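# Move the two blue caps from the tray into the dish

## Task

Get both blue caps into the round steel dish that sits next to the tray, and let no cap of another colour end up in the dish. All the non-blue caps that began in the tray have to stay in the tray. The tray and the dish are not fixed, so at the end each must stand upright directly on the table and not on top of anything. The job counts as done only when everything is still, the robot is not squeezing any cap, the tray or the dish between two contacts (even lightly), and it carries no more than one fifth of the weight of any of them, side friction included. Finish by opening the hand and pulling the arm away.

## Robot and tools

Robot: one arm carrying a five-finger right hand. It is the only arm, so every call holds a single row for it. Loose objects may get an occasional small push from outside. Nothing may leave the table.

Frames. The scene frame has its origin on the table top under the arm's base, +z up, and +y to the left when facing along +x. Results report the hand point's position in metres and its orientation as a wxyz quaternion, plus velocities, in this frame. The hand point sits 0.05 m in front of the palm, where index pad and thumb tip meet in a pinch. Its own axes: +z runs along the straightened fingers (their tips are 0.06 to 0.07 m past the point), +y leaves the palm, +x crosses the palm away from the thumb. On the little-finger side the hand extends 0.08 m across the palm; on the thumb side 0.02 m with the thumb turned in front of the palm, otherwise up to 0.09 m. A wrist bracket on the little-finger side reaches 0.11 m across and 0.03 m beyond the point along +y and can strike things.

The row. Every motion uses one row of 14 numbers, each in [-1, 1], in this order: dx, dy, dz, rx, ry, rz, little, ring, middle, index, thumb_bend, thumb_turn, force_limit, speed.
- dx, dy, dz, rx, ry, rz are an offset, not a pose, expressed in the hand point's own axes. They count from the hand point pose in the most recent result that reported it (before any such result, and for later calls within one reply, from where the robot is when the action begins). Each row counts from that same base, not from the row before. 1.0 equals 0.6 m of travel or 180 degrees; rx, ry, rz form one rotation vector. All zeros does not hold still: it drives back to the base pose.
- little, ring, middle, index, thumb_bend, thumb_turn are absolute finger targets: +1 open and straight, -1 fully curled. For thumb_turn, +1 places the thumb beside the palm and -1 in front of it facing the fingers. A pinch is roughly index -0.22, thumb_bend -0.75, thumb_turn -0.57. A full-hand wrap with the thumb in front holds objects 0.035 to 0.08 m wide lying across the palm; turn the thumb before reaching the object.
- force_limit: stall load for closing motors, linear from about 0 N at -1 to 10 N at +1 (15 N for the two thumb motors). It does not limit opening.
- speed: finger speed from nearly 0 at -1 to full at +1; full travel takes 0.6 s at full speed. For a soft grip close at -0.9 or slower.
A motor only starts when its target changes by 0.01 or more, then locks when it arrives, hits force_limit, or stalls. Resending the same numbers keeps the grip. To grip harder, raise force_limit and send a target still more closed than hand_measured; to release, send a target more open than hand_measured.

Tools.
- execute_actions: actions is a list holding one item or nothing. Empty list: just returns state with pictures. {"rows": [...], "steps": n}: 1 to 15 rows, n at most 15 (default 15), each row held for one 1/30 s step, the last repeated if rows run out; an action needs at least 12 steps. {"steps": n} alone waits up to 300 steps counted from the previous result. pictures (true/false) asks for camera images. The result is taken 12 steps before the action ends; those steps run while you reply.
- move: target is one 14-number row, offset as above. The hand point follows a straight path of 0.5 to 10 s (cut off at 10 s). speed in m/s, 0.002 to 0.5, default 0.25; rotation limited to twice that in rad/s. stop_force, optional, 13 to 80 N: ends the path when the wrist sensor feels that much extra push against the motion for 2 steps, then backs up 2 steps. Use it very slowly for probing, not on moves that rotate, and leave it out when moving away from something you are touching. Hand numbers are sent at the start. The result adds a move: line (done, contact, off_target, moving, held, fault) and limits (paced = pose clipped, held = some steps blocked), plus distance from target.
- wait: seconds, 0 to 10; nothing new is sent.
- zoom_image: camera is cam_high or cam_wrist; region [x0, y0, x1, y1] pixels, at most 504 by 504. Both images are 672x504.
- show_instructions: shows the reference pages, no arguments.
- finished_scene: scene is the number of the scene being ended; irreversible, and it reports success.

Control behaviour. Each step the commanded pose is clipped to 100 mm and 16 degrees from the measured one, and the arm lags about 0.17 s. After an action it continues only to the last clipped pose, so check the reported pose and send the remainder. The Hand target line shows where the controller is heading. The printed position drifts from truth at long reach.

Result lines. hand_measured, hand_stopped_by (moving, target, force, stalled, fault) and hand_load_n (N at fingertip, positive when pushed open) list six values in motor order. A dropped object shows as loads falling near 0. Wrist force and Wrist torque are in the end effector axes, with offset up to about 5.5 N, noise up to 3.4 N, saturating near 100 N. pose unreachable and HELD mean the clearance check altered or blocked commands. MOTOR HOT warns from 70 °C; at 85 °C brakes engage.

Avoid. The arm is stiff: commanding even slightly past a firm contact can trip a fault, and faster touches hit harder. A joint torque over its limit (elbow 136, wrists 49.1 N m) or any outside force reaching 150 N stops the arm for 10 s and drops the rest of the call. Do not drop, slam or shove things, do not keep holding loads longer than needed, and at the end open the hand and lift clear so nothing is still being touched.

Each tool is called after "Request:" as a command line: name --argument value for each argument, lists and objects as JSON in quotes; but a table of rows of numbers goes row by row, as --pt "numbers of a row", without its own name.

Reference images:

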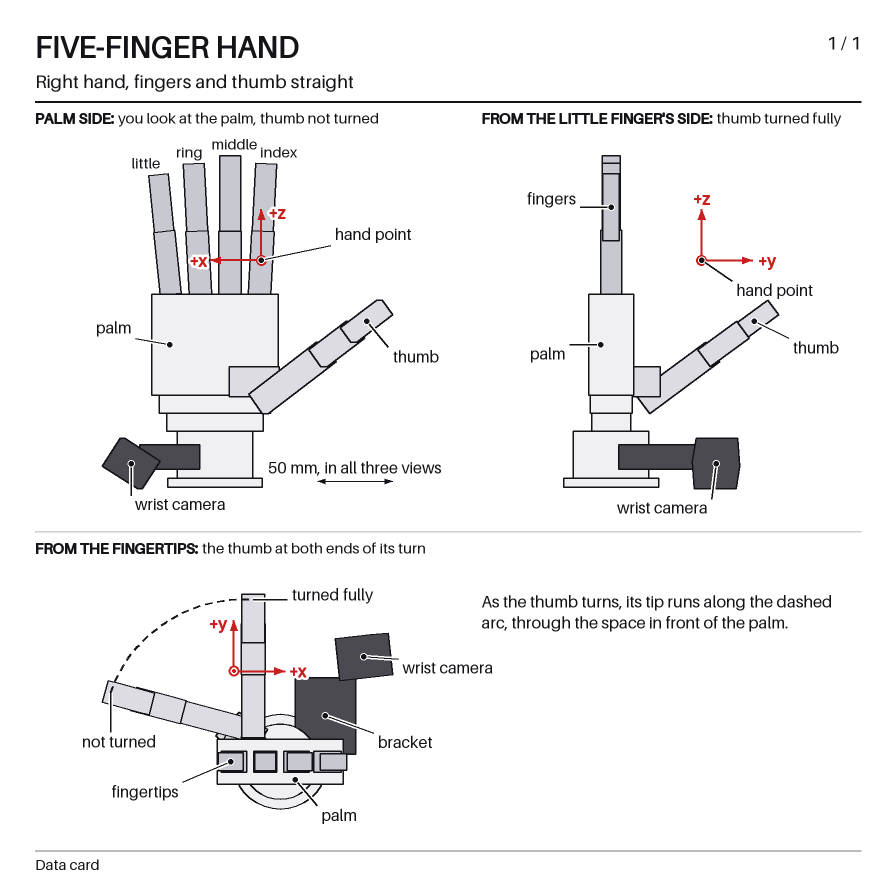

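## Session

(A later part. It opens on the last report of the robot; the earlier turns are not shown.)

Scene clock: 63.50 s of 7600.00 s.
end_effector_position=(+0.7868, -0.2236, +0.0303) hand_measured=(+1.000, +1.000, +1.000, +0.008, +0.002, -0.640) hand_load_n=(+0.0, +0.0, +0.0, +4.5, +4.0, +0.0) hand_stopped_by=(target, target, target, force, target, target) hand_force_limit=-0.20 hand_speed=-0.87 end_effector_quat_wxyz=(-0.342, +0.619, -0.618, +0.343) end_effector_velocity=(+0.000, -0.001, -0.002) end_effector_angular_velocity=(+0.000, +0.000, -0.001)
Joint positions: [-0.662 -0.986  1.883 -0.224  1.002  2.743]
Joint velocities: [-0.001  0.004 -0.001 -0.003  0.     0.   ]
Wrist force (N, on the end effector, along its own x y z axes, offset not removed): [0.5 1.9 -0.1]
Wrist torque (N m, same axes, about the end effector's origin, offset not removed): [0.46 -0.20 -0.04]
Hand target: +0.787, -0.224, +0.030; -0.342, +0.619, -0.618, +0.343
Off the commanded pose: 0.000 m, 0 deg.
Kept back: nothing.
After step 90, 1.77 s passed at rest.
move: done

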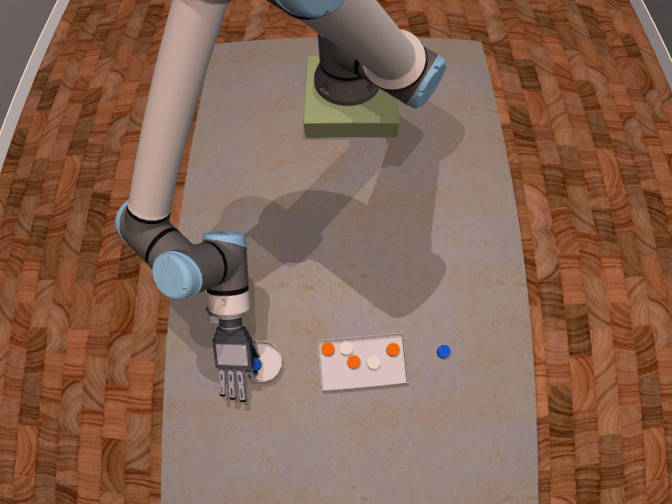

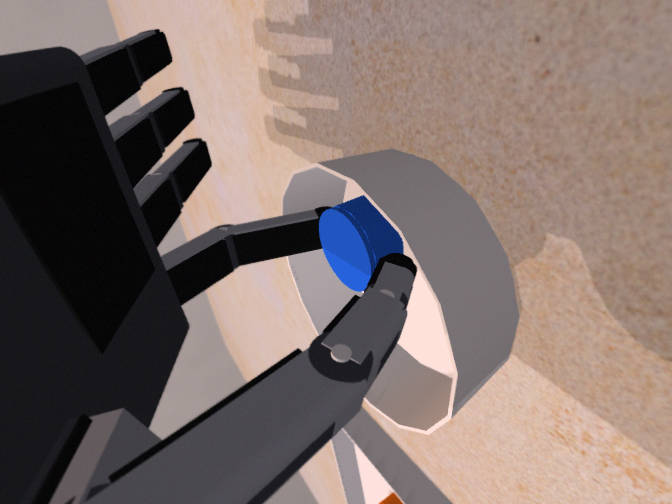

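Request:
move --target '[0.0017, 0.0095, 0.003, 0, 0, 0, 1, 1, 1, -0.25, 0.0, -0.64, -0.2, -0.87]' --speed 0.03

Request:
move --target '[0, 0, 0, 0, 0, 0, 1, 1, 1, 0.075, 0.0, -0.64, -0.2, -0.8]' --speed 0.03

Scene clock: 67.67 s of 7600.00 s.
end_effector_position=(+0.7854, -0.2246, +0.0247) hand_measured=(+1.000, +1.000, +1.000, +0.008, +0.002, -0.640) hand_load_n=(+0.0, +0.0, +0.0, +4.5, +4.0, +0.0) hand_stopped_by=(target, target, target, force, target, target) hand_force_limit=-0.20 hand_speed=-0.87 end_effector_quat_wxyz=(-0.342, +0.619, -0.618, +0.343) end_effector_velocity=(-0.001, -0.001, -0.002) end_effector_angular_velocity=(-0.001, +0.000, -0.001)
Joint positions: [-0.664 -0.98   1.886 -0.232  1.     2.741]
Joint velocities: [-0.002  0.003  0.001 -0.004  0.    -0.001]
Wrist force (N, on the end effector, along its own x y z axes, offset not removed): [0.2 -0.2 -0.2]
Wrist torque (N m, same axes, about the end effector's origin, offset not removed): [0.12 -0.07 -0.06]
Hand target: +0.785, -0.225, +0.024; -0.342, +0.619, -0.618, +0.343
Off the commanded pose: 0.000 m, 0 deg.
Kept back: nothing.
After step 90, 0.47 s passed at rest.
move: done

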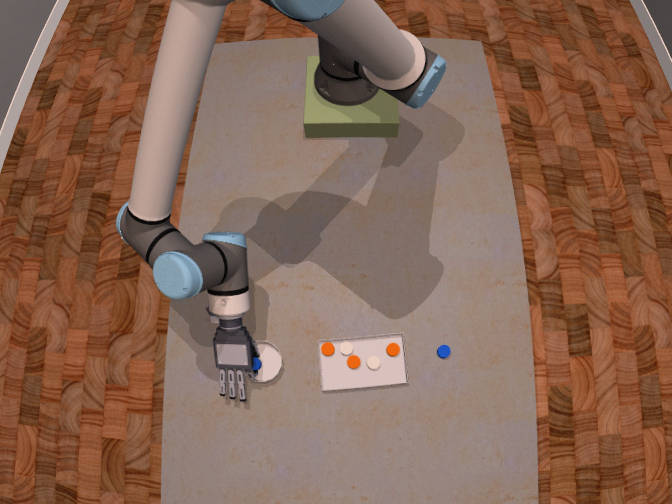

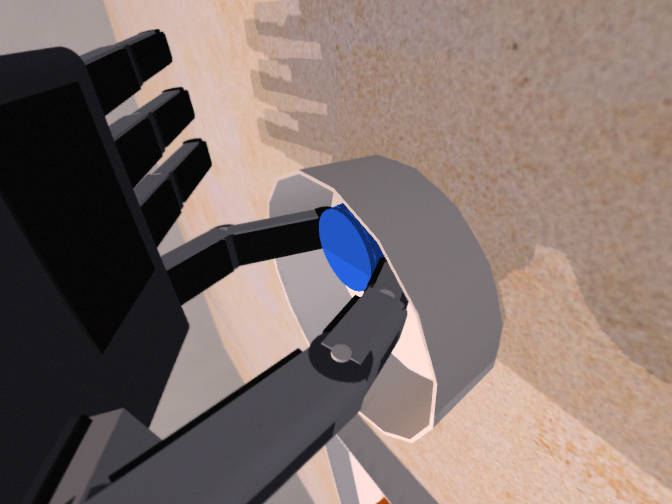

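Scene clock: 68.17 s of 7600.00 s.
end_effector_position=(+0.7853, -0.2245, +0.0247) hand_measured=(+1.000, +1.000, +1.000, +0.076, +0.000, -0.640) hand_load_n=(+0.0, +0.0, +0.0, +0.0, +0.0, +0.0) hand_stopped_by=(target, target, target, target, target, target) hand_force_limit=-0.20 hand_speed=-0.80 end_effector_quat_wxyz=(-0.342, +0.619, -0.618, +0.343) end_effector_velocity=(+0.001, +0.002, +0.001) end_effector_angular_velocity=(-0.000, -0.001, +0.003)
Joint positions: [-0.664 -0.98   1.886 -0.232  1.     2.741]
Joint velocities: [ 0.002 -0.    -0.001  0.001 -0.    -0.   ]
Wrist force (N, on the end effector, along its own x y z axes, offset not removed): [0.4 0.5 1.2]
Wrist torque (N m, same axes, about the end effector's origin, offset not removed): [0.27 -0.24 -0.05]
Hand target: +0.785, -0.225, +0.025; -0.342, +0.619, -0.618, +0.343
Off the commanded pose: 0.000 m, 0 deg.
Kept back: nothing.
move: done

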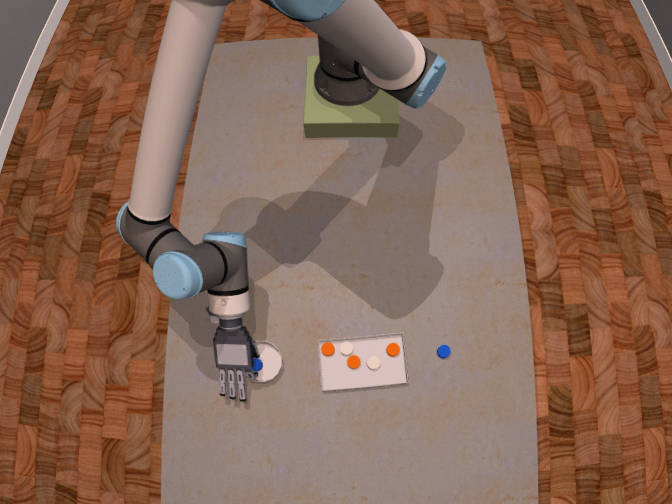

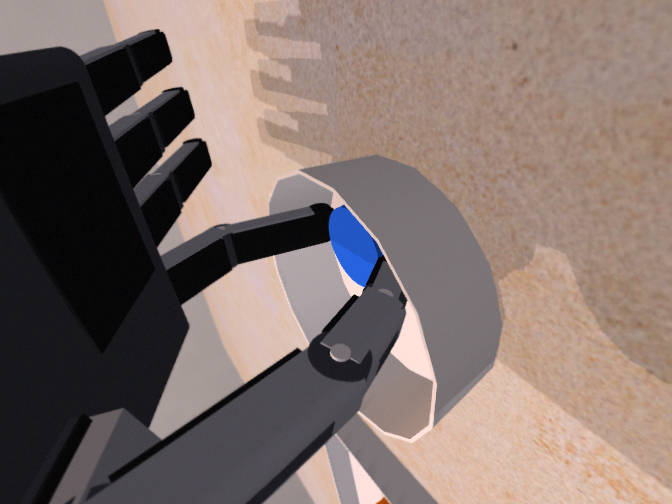

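Request:
move --target '[0, -0.0565, -0.0353, 0, 0, 0, 1, 1, 1, 0.075, 0.0, -0.64, -0.2, -0.8]' --speed 0.15

Request:
move --target '[-0.748, 0.0489, -0.0345, 0, 0, 0, 1, 1, 1, 0.22, 0.0, -0.64, -0.2, -0.5]' --speed 0.45

Scene clock: 71.13 s of 7600.00 s.
end_effector_position=(+0.7854, -0.2245, +0.0643) hand_measured=(+1.000, +1.000, +1.000, +0.076, +0.000, -0.640) hand_load_n=(+0.0, +0.0, +0.0, +0.0, +0.0, +0.0) hand_stopped_by=(target, target, target, target, target, target) hand_force_limit=-0.20 hand_speed=-0.80 end_effector_quat_wxyz=(-0.342, +0.619, -0.618, +0.343) end_effector_velocity=(-0.000, -0.002, +0.003) end_effector_angular_velocity=(-0.000, +0.000, -0.001)
Joint positions: [-0.665 -1.032  1.877 -0.171  1.     2.741]
Joint velocities: [-0.002 -0.003 -0.002  0.006 -0.001 -0.001]
Wrist force (N, on the end effector, along its own x y z axes, offset not removed): [1.5 0.3 -1.8]
Wrist torque (N m, same axes, about the end effector's origin, offset not removed): [0.30 -0.35 0.04]
Hand target: +0.785, -0.224, +0.065; -0.342, +0.619, -0.618, +0.343
Off the commanded pose: 0.000 m, 0 deg.
Kept back: nothing.
move: done

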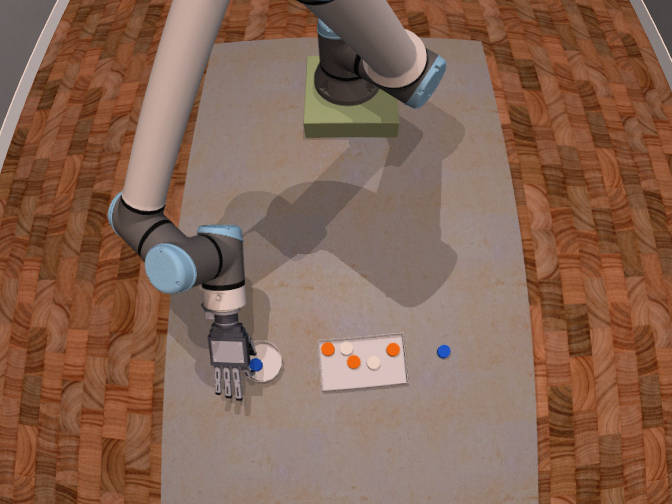

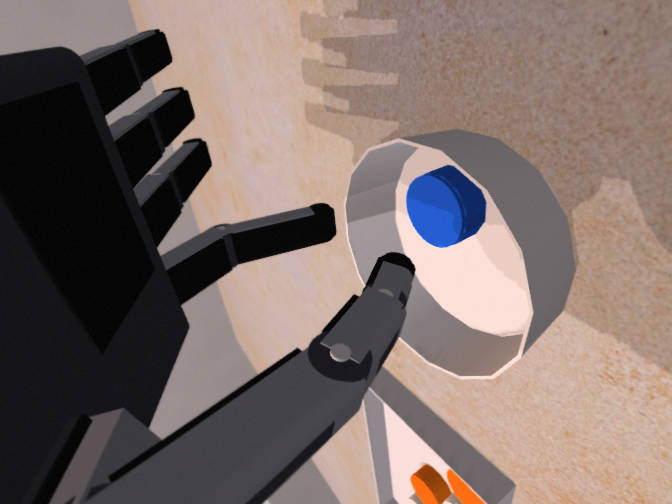

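Scene clock: 72.90 s of 7600.00 s.
end_effector_position=(+0.7517, +0.2243, +0.0499) hand_measured=(+1.000, +1.000, +1.000, +0.220, +0.000, -0.640) hand_load_n=(+0.0, +0.0, +0.0, +0.0, +0.0, +0.0) hand_stopped_by=(target, target, target, target, target, target) hand_force_limit=-0.20 hand_speed=-0.50 end_effector_quat_wxyz=(-0.342, +0.619, -0.618, +0.343) end_effector_velocity=(+0.001, +0.002, -0.000) end_effector_angular_velocity=(-0.001, -0.000, -0.002)
Joint positions: [ 0.052 -1.105  2.017 -0.36   1.595  3.164]
Joint velocities: [ 0.005  0.002 -0.004  0.001  0.007  0.003]
Wrist force (N, on the end effector, along its own x y z axes, offset not removed): [2.5 -1.7 -1.5]
Wrist torque (N m, same axes, about the end effector's origin, offset not removed): [0.12 -0.42 -0.07]
Hand target: +0.752, +0.225, +0.050; -0.342, +0.619, -0.618, +0.343
Off the commanded pose: 0.001 m, 0 deg.
Kept back: nothing.
move: done

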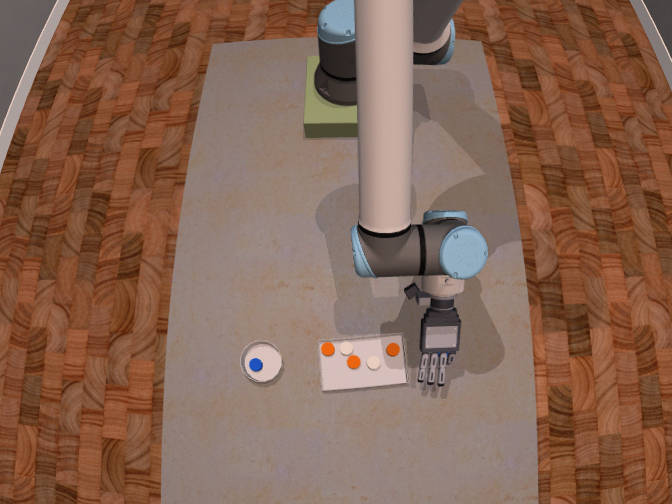

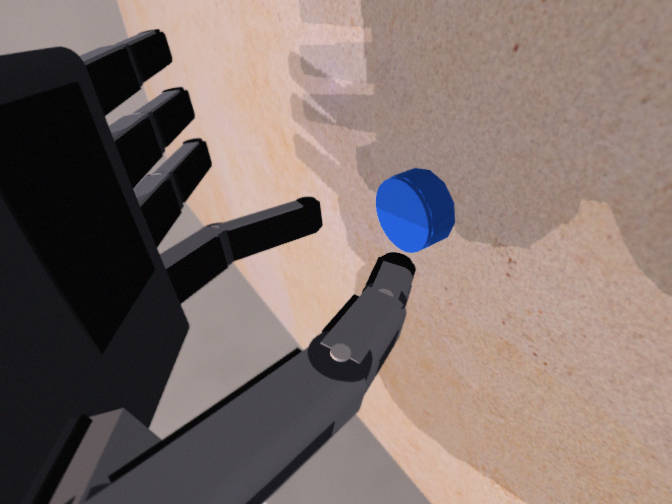

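Request:
zoom_image --camera "cam_wrist" --region '[350, 150, 480, 270]'

Request:
zoom_image --camera "cam_high" --region '[230, 330, 295, 395]'

Region (350, 150, 480, 270) of cam_wrist's 672x504 image, scaled by 3.877, with more detail than that image has; it fills the top 465 rows of this view, and the rest is white.

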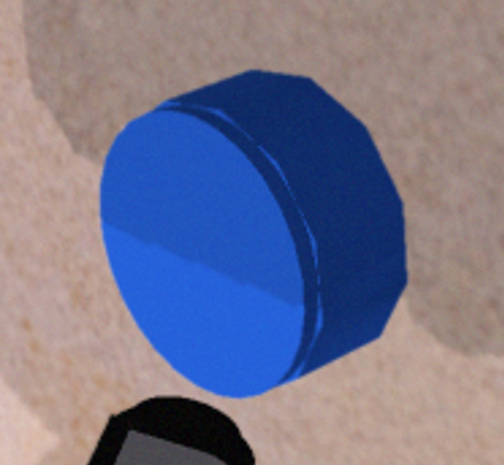

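Region (230, 330, 295, 395) of cam_high's 672x504 image, scaled by 7.754, with more detail than that image has.

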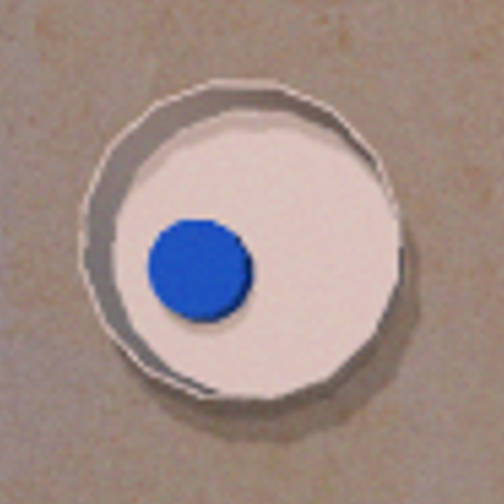

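Request:
move --target '[0.0003, 0.0408, 0.032, 0, 0, 0, 1, 1, 1, 0.16, 0.0, -0.64, -0.2, -0.5]' --speed 0.07

Request:
move --target '[0, 0, 0, 0, 0, 0, 1, 1, 1, -0.25, 0.0, -0.64, -0.2, -0.87]' --speed 0.04

Scene clock: 75.80 s of 7600.00 s.
end_effector_position=(+0.7548, +0.2241, +0.0191) hand_measured=(+1.000, +1.000, +1.000, +0.160, +0.000, -0.640) hand_load_n=(+0.0, +0.0, +0.0, +0.0, +0.0, +0.0) hand_stopped_by=(target, target, target, target, target, target) hand_force_limit=-0.20 hand_speed=-0.50 end_effector_quat_wxyz=(-0.342, +0.619, -0.618, +0.343) end_effector_velocity=(+0.001, +0.000, -0.002) end_effector_angular_velocity=(+0.000, -0.002, +0.001)
Joint positions: [ 0.052 -1.056  2.019 -0.409  1.595  3.164]
Joint velocities: [ 0.     0.004 -0.001 -0.004 -0.001 -0.   ]
Wrist force (N, on the end effector, along its own x y z axes, offset not removed): [1.4 -0.8 -1.0]
Wrist torque (N m, same axes, about the end effector's origin, offset not removed): [0.16 -0.32 -0.11]
Hand target: +0.755, +0.224, +0.019; -0.342, +0.619, -0.618, +0.343
Off the commanded pose: 0.000 m, 0 deg.
Kept back: nothing.
move: done

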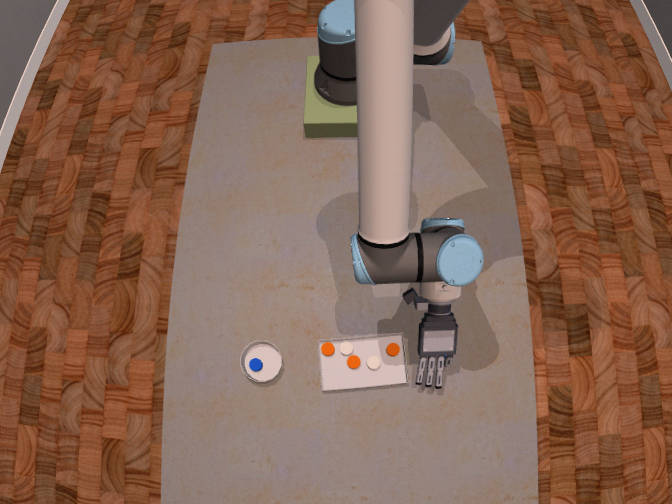

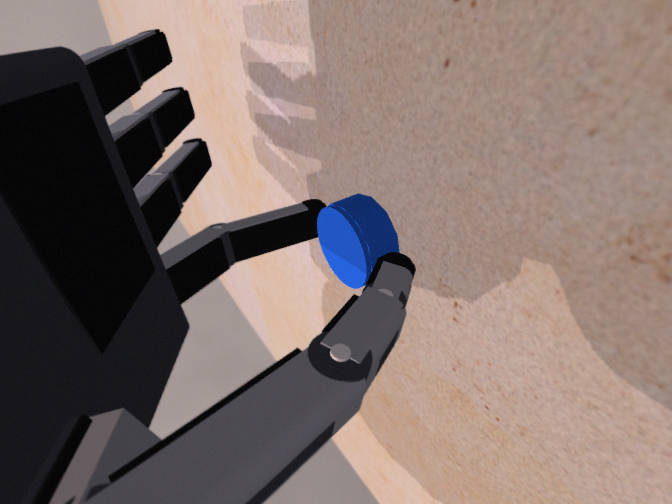

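Scene clock: 76.77 s of 7600.00 s.
end_effector_position=(+0.7548, +0.2241, +0.0191) hand_measured=(+1.000, +1.000, +1.000, +0.010, +0.002, -0.640) hand_load_n=(+0.0, +0.0, +0.0, +5.0, +3.5, +0.0) hand_stopped_by=(target, target, target, force, target, target) hand_force_limit=-0.20 hand_speed=-0.87 end_effector_quat_wxyz=(-0.342, +0.619, -0.618, +0.343) end_effector_velocity=(+0.001, +0.001, +0.001) end_effector_angular_velocity=(+0.001, -0.002, +0.001)
Joint positions: [ 0.052 -1.056  2.019 -0.409  1.595  3.164]
Joint velocities: [ 0.    -0.001 -0.001 -0.    -0.001 -0.   ]
Wrist force (N, on the end effector, along its own x y z axes, offset not removed): [-0.5 -1.6 1.3]
Wrist torque (N m, same axes, about the end effector's origin, offset not removed): [0.13 -0.11 -0.12]
Hand target: +0.755, +0.224, +0.019; -0.342, +0.619, -0.618, +0.343
Off the commanded pose: 0.000 m, 0 deg.
Kept back: nothing.
move: done

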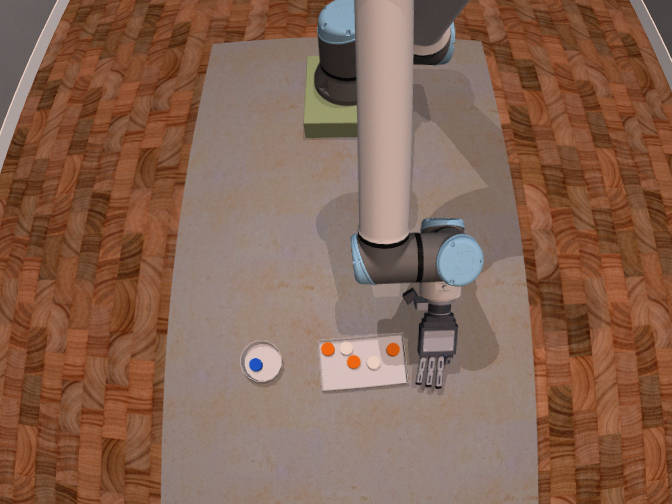

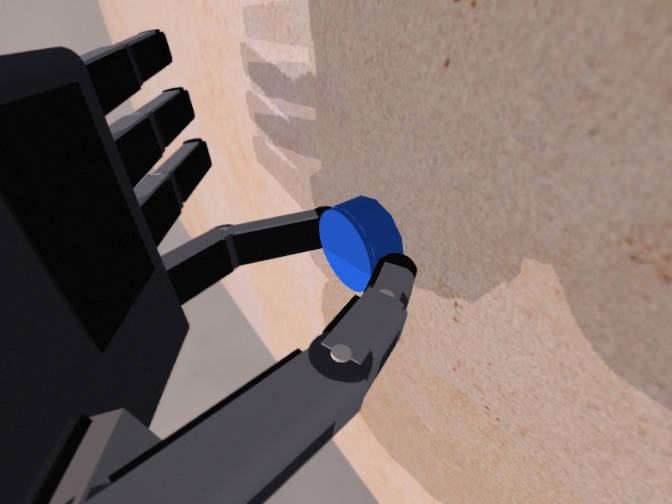

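Request:
move --target '[0, -0.0636, -0.0397, 0, 0, 0, 1, 1, 1, -0.25, 0.0, -0.64, -0.2, -0.87]' --speed 0.2

Request:
move --target '[0.6893, -0.0207, 0.041, 0, 0, 0, 1, 1, 1, -0.25, 0.0, -0.64, -0.2, -0.87]' --speed 0.4

Scene clock: 78.00 s of 7600.00 s.
end_effector_position=(+0.7549, +0.2242, +0.0639) hand_measured=(+1.000, +1.000, +1.000, +0.010, +0.002, -0.640) hand_load_n=(+0.0, +0.0, +0.0, +4.5, +4.0, +0.0) hand_stopped_by=(target, target, target, force, target, target) hand_force_limit=-0.20 hand_speed=-0.87 end_effector_quat_wxyz=(-0.342, +0.619, -0.618, +0.343) end_effector_velocity=(+0.001, -0.001, +0.003) end_effector_angular_velocity=(-0.000, -0.001, -0.001)
Joint positions: [ 0.052 -1.121  2.007 -0.333  1.595  3.163]
Joint velocities: [-0.001 -0.003 -0.002  0.003  0.    -0.   ]
Wrist force (N, on the end effector, along its own x y z axes, offset not removed): [-0.7 0.6 1.0]
Wrist torque (N m, same axes, about the end effector's origin, offset not removed): [0.26 0.03 -0.26]
Hand target: +0.755, +0.224, +0.064; -0.342, +0.619, -0.618, +0.343
Off the commanded pose: 0.000 m, 0 deg.
Kept back: nothing.
move: done

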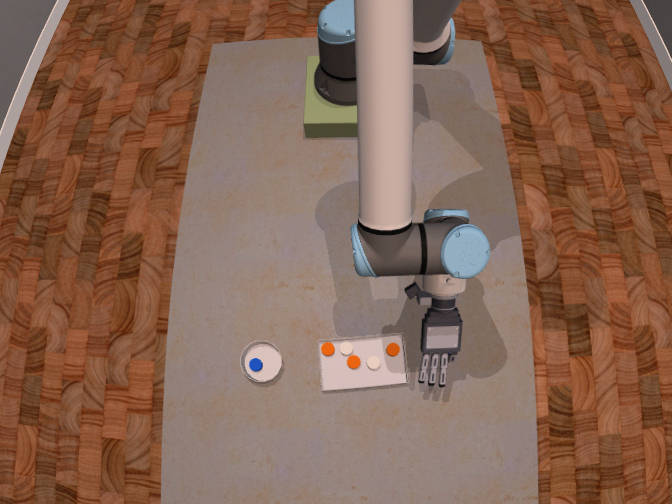

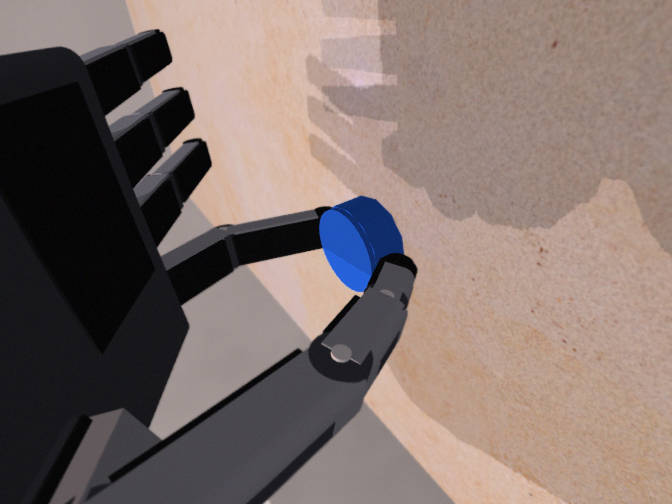

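Scene clock: 79.77 s of 7600.00 s.
end_effector_position=(+0.7829, -0.1894, +0.0619) hand_measured=(+1.000, +1.000, +1.000, +0.010, +0.002, -0.640) hand_load_n=(+0.0, +0.0, +0.0, +4.5, +4.0, +0.0) hand_stopped_by=(target, target, target, force, target, target) hand_force_limit=-0.20 hand_speed=-0.87 end_effector_quat_wxyz=(-0.342, +0.619, -0.618, +0.343) end_effector_velocity=(+0.000, -0.001, -0.000) end_effector_angular_velocity=(+0.001, +0.002, +0.001)
Joint positions: [-0.622 -1.051  1.914 -0.205  1.034  2.772]
Joint velocities: [-0.002  0.002 -0.003  0.004 -0.002 -0.003]
Wrist force (N, on the end effector, along its own x y z axes, offset not removed): [1.8 1.7 0.9]
Wrist torque (N m, same axes, about the end effector's origin, offset not removed): [0.42 -0.41 0.11]
Hand target: +0.783, -0.190, +0.062; -0.342, +0.619, -0.618, +0.343
Off the commanded pose: 0.000 m, 0 deg.
Kept back: nothing.
move: done

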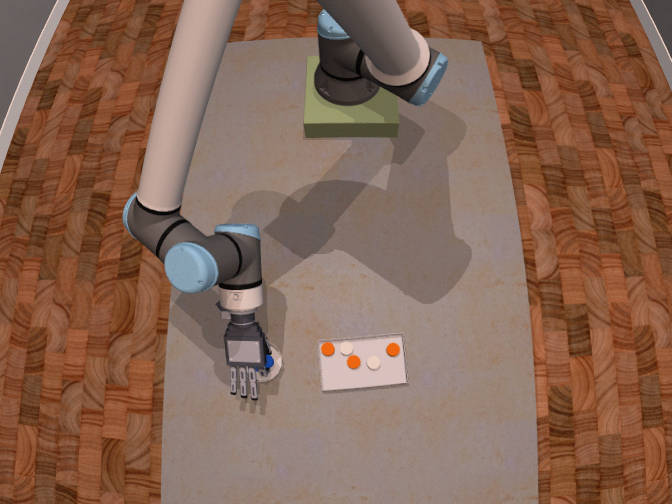

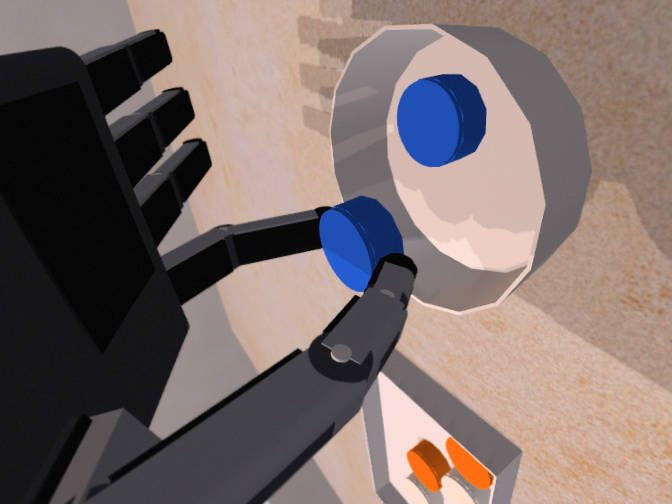

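Request:
move --target '[0, 0.055, 0.0344, 0, 0, 0, 1, 1, 1, -0.25, 0.0, -0.64, -0.2, -0.87]' --speed 0.07

Request:
move --target '[0, 0, 0, 0, 0, 0, 1, 1, 1, 0.07, 0.0, -0.64, -0.2, -0.8]' --speed 0.03

Request:
move --target '[0, -0.12, -0.075, 0, 0, 0, 1, 1, 1, 0.07, 0.0, -0.64, -0.2, -0.8]' --speed 0.15

Scene clock: 81.63 s of 7600.00 s.
end_effector_position=(+0.7828, -0.1895, +0.0232) hand_measured=(+1.000, +1.000, +1.000, +0.010, +0.002, -0.640) hand_load_n=(+0.0, +0.0, +0.0, +4.5, +4.0, +0.0) hand_stopped_by=(target, target, target, force, target, target) hand_force_limit=-0.20 hand_speed=-0.87 end_effector_quat_wxyz=(-0.342, +0.619, -0.618, +0.343) end_effector_velocity=(-0.000, -0.001, -0.002) end_effector_angular_velocity=(+0.001, -0.000, -0.001)
Joint positions: [-0.622 -0.998  1.922 -0.267  1.034  2.772]
Joint velocities: [-0.001  0.004  0.    -0.004 -0.001  0.   ]
Wrist force (N, on the end effector, along its own x y z axes, offset not removed): [0.6 -0.2 0.0]
Wrist torque (N m, same axes, about the end effector's origin, offset not removed): [0.16 -0.10 -0.09]
Hand target: +0.783, -0.189, +0.023; -0.342, +0.619, -0.618, +0.343
Off the commanded pose: 0.000 m, 0 deg.
Kept back: nothing.
move: done

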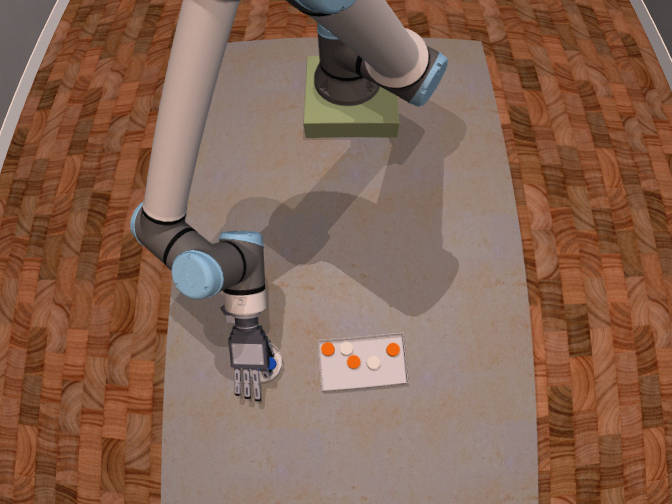

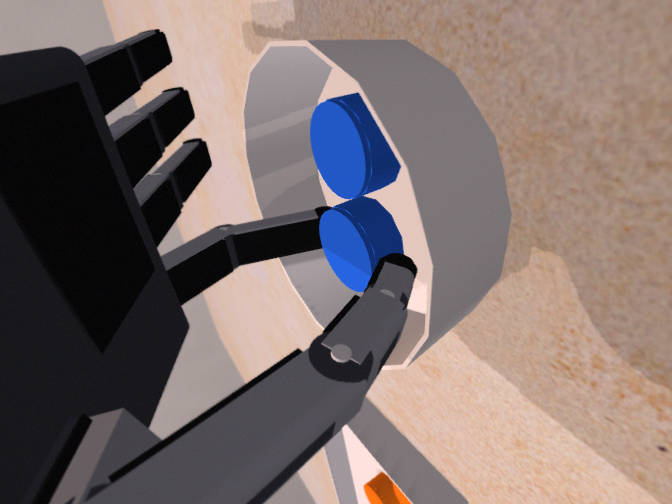

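Scene clock: 82.13 s of 7600.00 s.
end_effector_position=(+0.7828, -0.1895, +0.0231) hand_measured=(+1.000, +1.000, +1.000, +0.070, +0.000, -0.640) hand_load_n=(+0.0, +0.0, +0.0, +0.0, +0.0, +0.0) hand_stopped_by=(target, target, target, target, target, target) hand_force_limit=-0.20 hand_speed=-0.80 end_effector_quat_wxyz=(-0.342, +0.619, -0.618, +0.343) end_effector_velocity=(+0.000, +0.001, -0.000) end_effector_angular_velocity=(+0.000, +0.001, +0.001)
Joint positions: [-0.622 -0.998  1.922 -0.267  1.034  2.772]
Joint velocities: [ 0.001  0.001 -0.     0.     0.    -0.   ]
Wrist force (N, on the end effector, along its own x y z axes, offset not removed): [1.8 -1.3 1.1]
Wrist torque (N m, same axes, about the end effector's origin, offset not removed): [-0.03 -0.50 0.01]
Hand target: +0.783, -0.189, +0.023; -0.342, +0.619, -0.618, +0.343
Off the commanded pose: 0.000 m, 0 deg.
Kept back: nothing.
move: done

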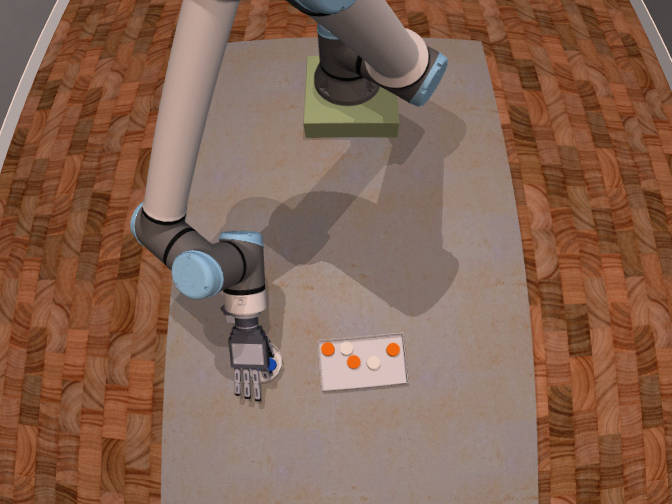

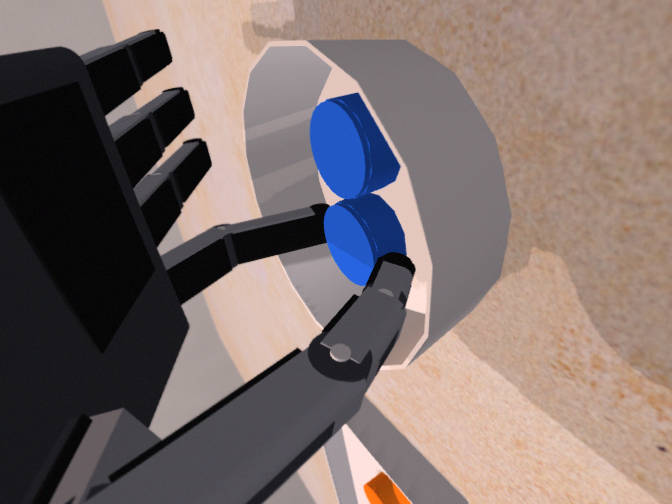

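Scene clock: 83.23 s of 7600.00 s.
end_effector_position=(+0.7829, -0.1893, +0.1078) hand_measured=(+1.000, +1.000, +1.000, +0.070, +0.000, -0.640) hand_load_n=(+0.0, +0.0, +0.0, +0.0, +0.0, +0.0) hand_stopped_by=(target, target, target, target, target, target) hand_force_limit=-0.20 hand_speed=-0.80 end_effector_quat_wxyz=(-0.342, +0.619, -0.618, +0.343) end_effector_velocity=(-0.001, -0.002, +0.002) end_effector_angular_velocity=(-0.000, +0.001, -0.003)
Joint positions: [-0.623 -1.109  1.897 -0.13   1.033  2.771]
Joint velocities: [-0.002 -0.003 -0.     0.004  0.001 -0.   ]
Wrist force (N, on the end effector, along its own x y z axes, offset not removed): [1.8 1.3 -1.5]
Wrist torque (N m, same axes, about the end effector's origin, offset not removed): [0.51 -0.36 0.02]
Hand target: +0.783, -0.189, +0.108; -0.342, +0.619, -0.618, +0.343
Off the commanded pose: 0.000 m, 0 deg.
Kept back: nothing.
move: done

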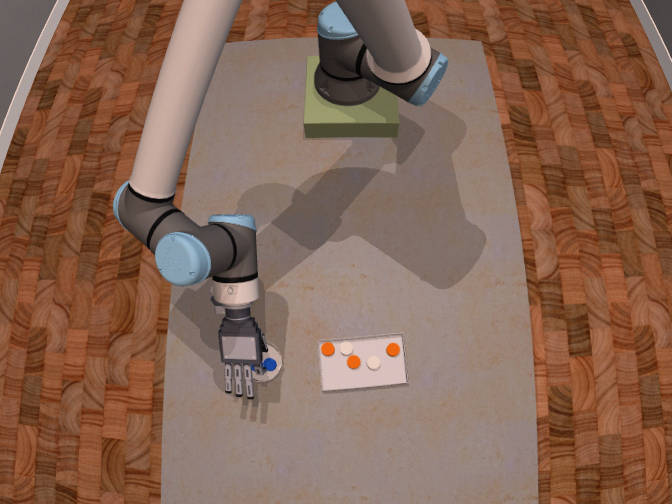

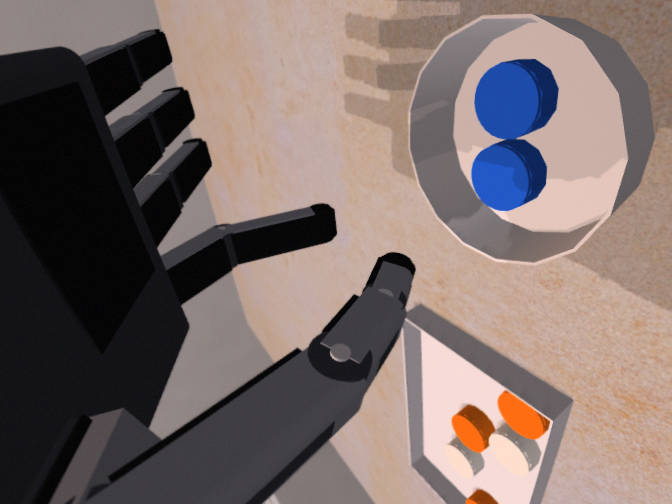

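Request:
execute_actions --actions '[]'

Scene clock: 84.80 s of 7600.00 s.
end_effector_position=(+0.7829, -0.1894, +0.1081) hand_measured=(+1.000, +1.000, +1.000, +0.070, +0.000, -0.640) hand_load_n=(+0.0, +0.0, +0.0, +0.0, +0.0, +0.0) hand_stopped_by=(target, target, target, target, target, target) hand_force_limit=-0.20 hand_speed=-0.80 end_effector_quat_wxyz=(-0.342, +0.619, -0.618, +0.343) end_effector_velocity=(+0.000, +0.001, +0.000) end_effector_angular_velocity=(+0.000, -0.001, +0.001)
Joint positions: [-0.623 -1.109  1.897 -0.129  1.033  2.771]
Joint velocities: [ 0.001 -0.     0.    -0.    -0.001  0.   ]
Wrist force (N, on the end effector, along its own x y z axes, offset not removed): [2.3 2.8 3.6]
Wrist torque (N m, same axes, about the end effector's origin, offset not removed): [0.44 -0.55 0.05]
Hand target: +0.783, -0.189, +0.108; -0.342, +0.619, -0.618, +0.343
Off the commanded pose: 0.000 m, 0 deg.
Kept back: nothing.
Steps of this call (steps 1 to 47: nothing new was sent). Readings (end_effector_position | what the end effector reports):
1: (+0.7829, -0.1893, +0.1078) | hand_measured=(+1.000, +1.000, +1.000, +0.070, +0.000, -0.640) hand_load_n=(+0.0, +0.0, +0.0, +0.0, +0.0, +0.0) hand_stopped_by=(target, target, target, target, target, target) hand_force_limit=-0.20 hand_speed=-0.80
2: (+0.7829, -0.1893, +0.1079) | hand_measured=(+1.000, +1.000, +1.000, +0.070, +0.000, -0.640) hand_load_n=(+0.0, +0.0, +0.0, +0.0, +0.0, +0.0) hand_stopped_by=(target, target, target, target, target, target) hand_force_limit=-0.20 hand_speed=-0.80
4: (+0.7829, -0.1893, +0.1080) | hand_measured=(+1.000, +1.000, +1.000, +0.070, +0.000, -0.640) hand_load_n=(+0.0, +0.0, +0.0, +0.0, +0.0, +0.0) hand_stopped_by=(target, target, target, target, target, target) hand_force_limit=-0.20 hand_speed=-0.80
8: (+0.7829, -0.1894, +0.1081) | hand_measured=(+1.000, +1.000, +1.000, +0.070, +0.000, -0.640) hand_load_n=(+0.0, +0.0, +0.0, +0.0, +0.0, +0.0) hand_stopped_by=(target, target, target, target, target, target) hand_force_limit=-0.20 hand_speed=-0.80
47: the state above

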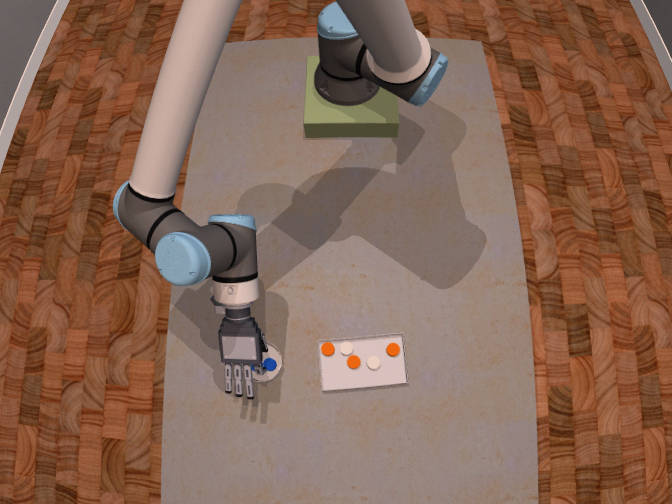

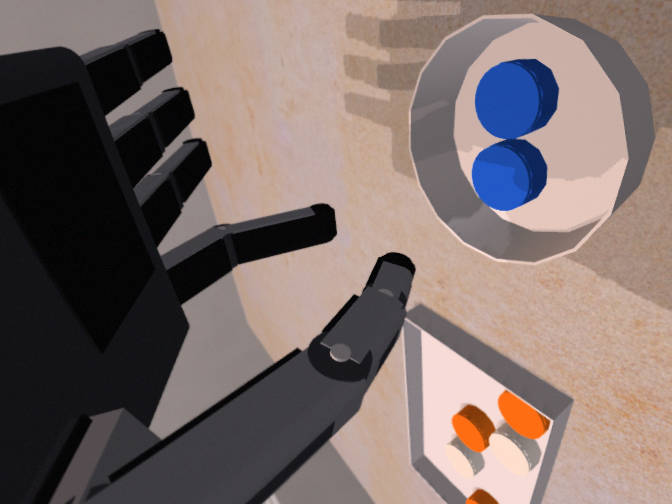

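Request:
finished_scene --scene 1

The scene is finished: the task was done.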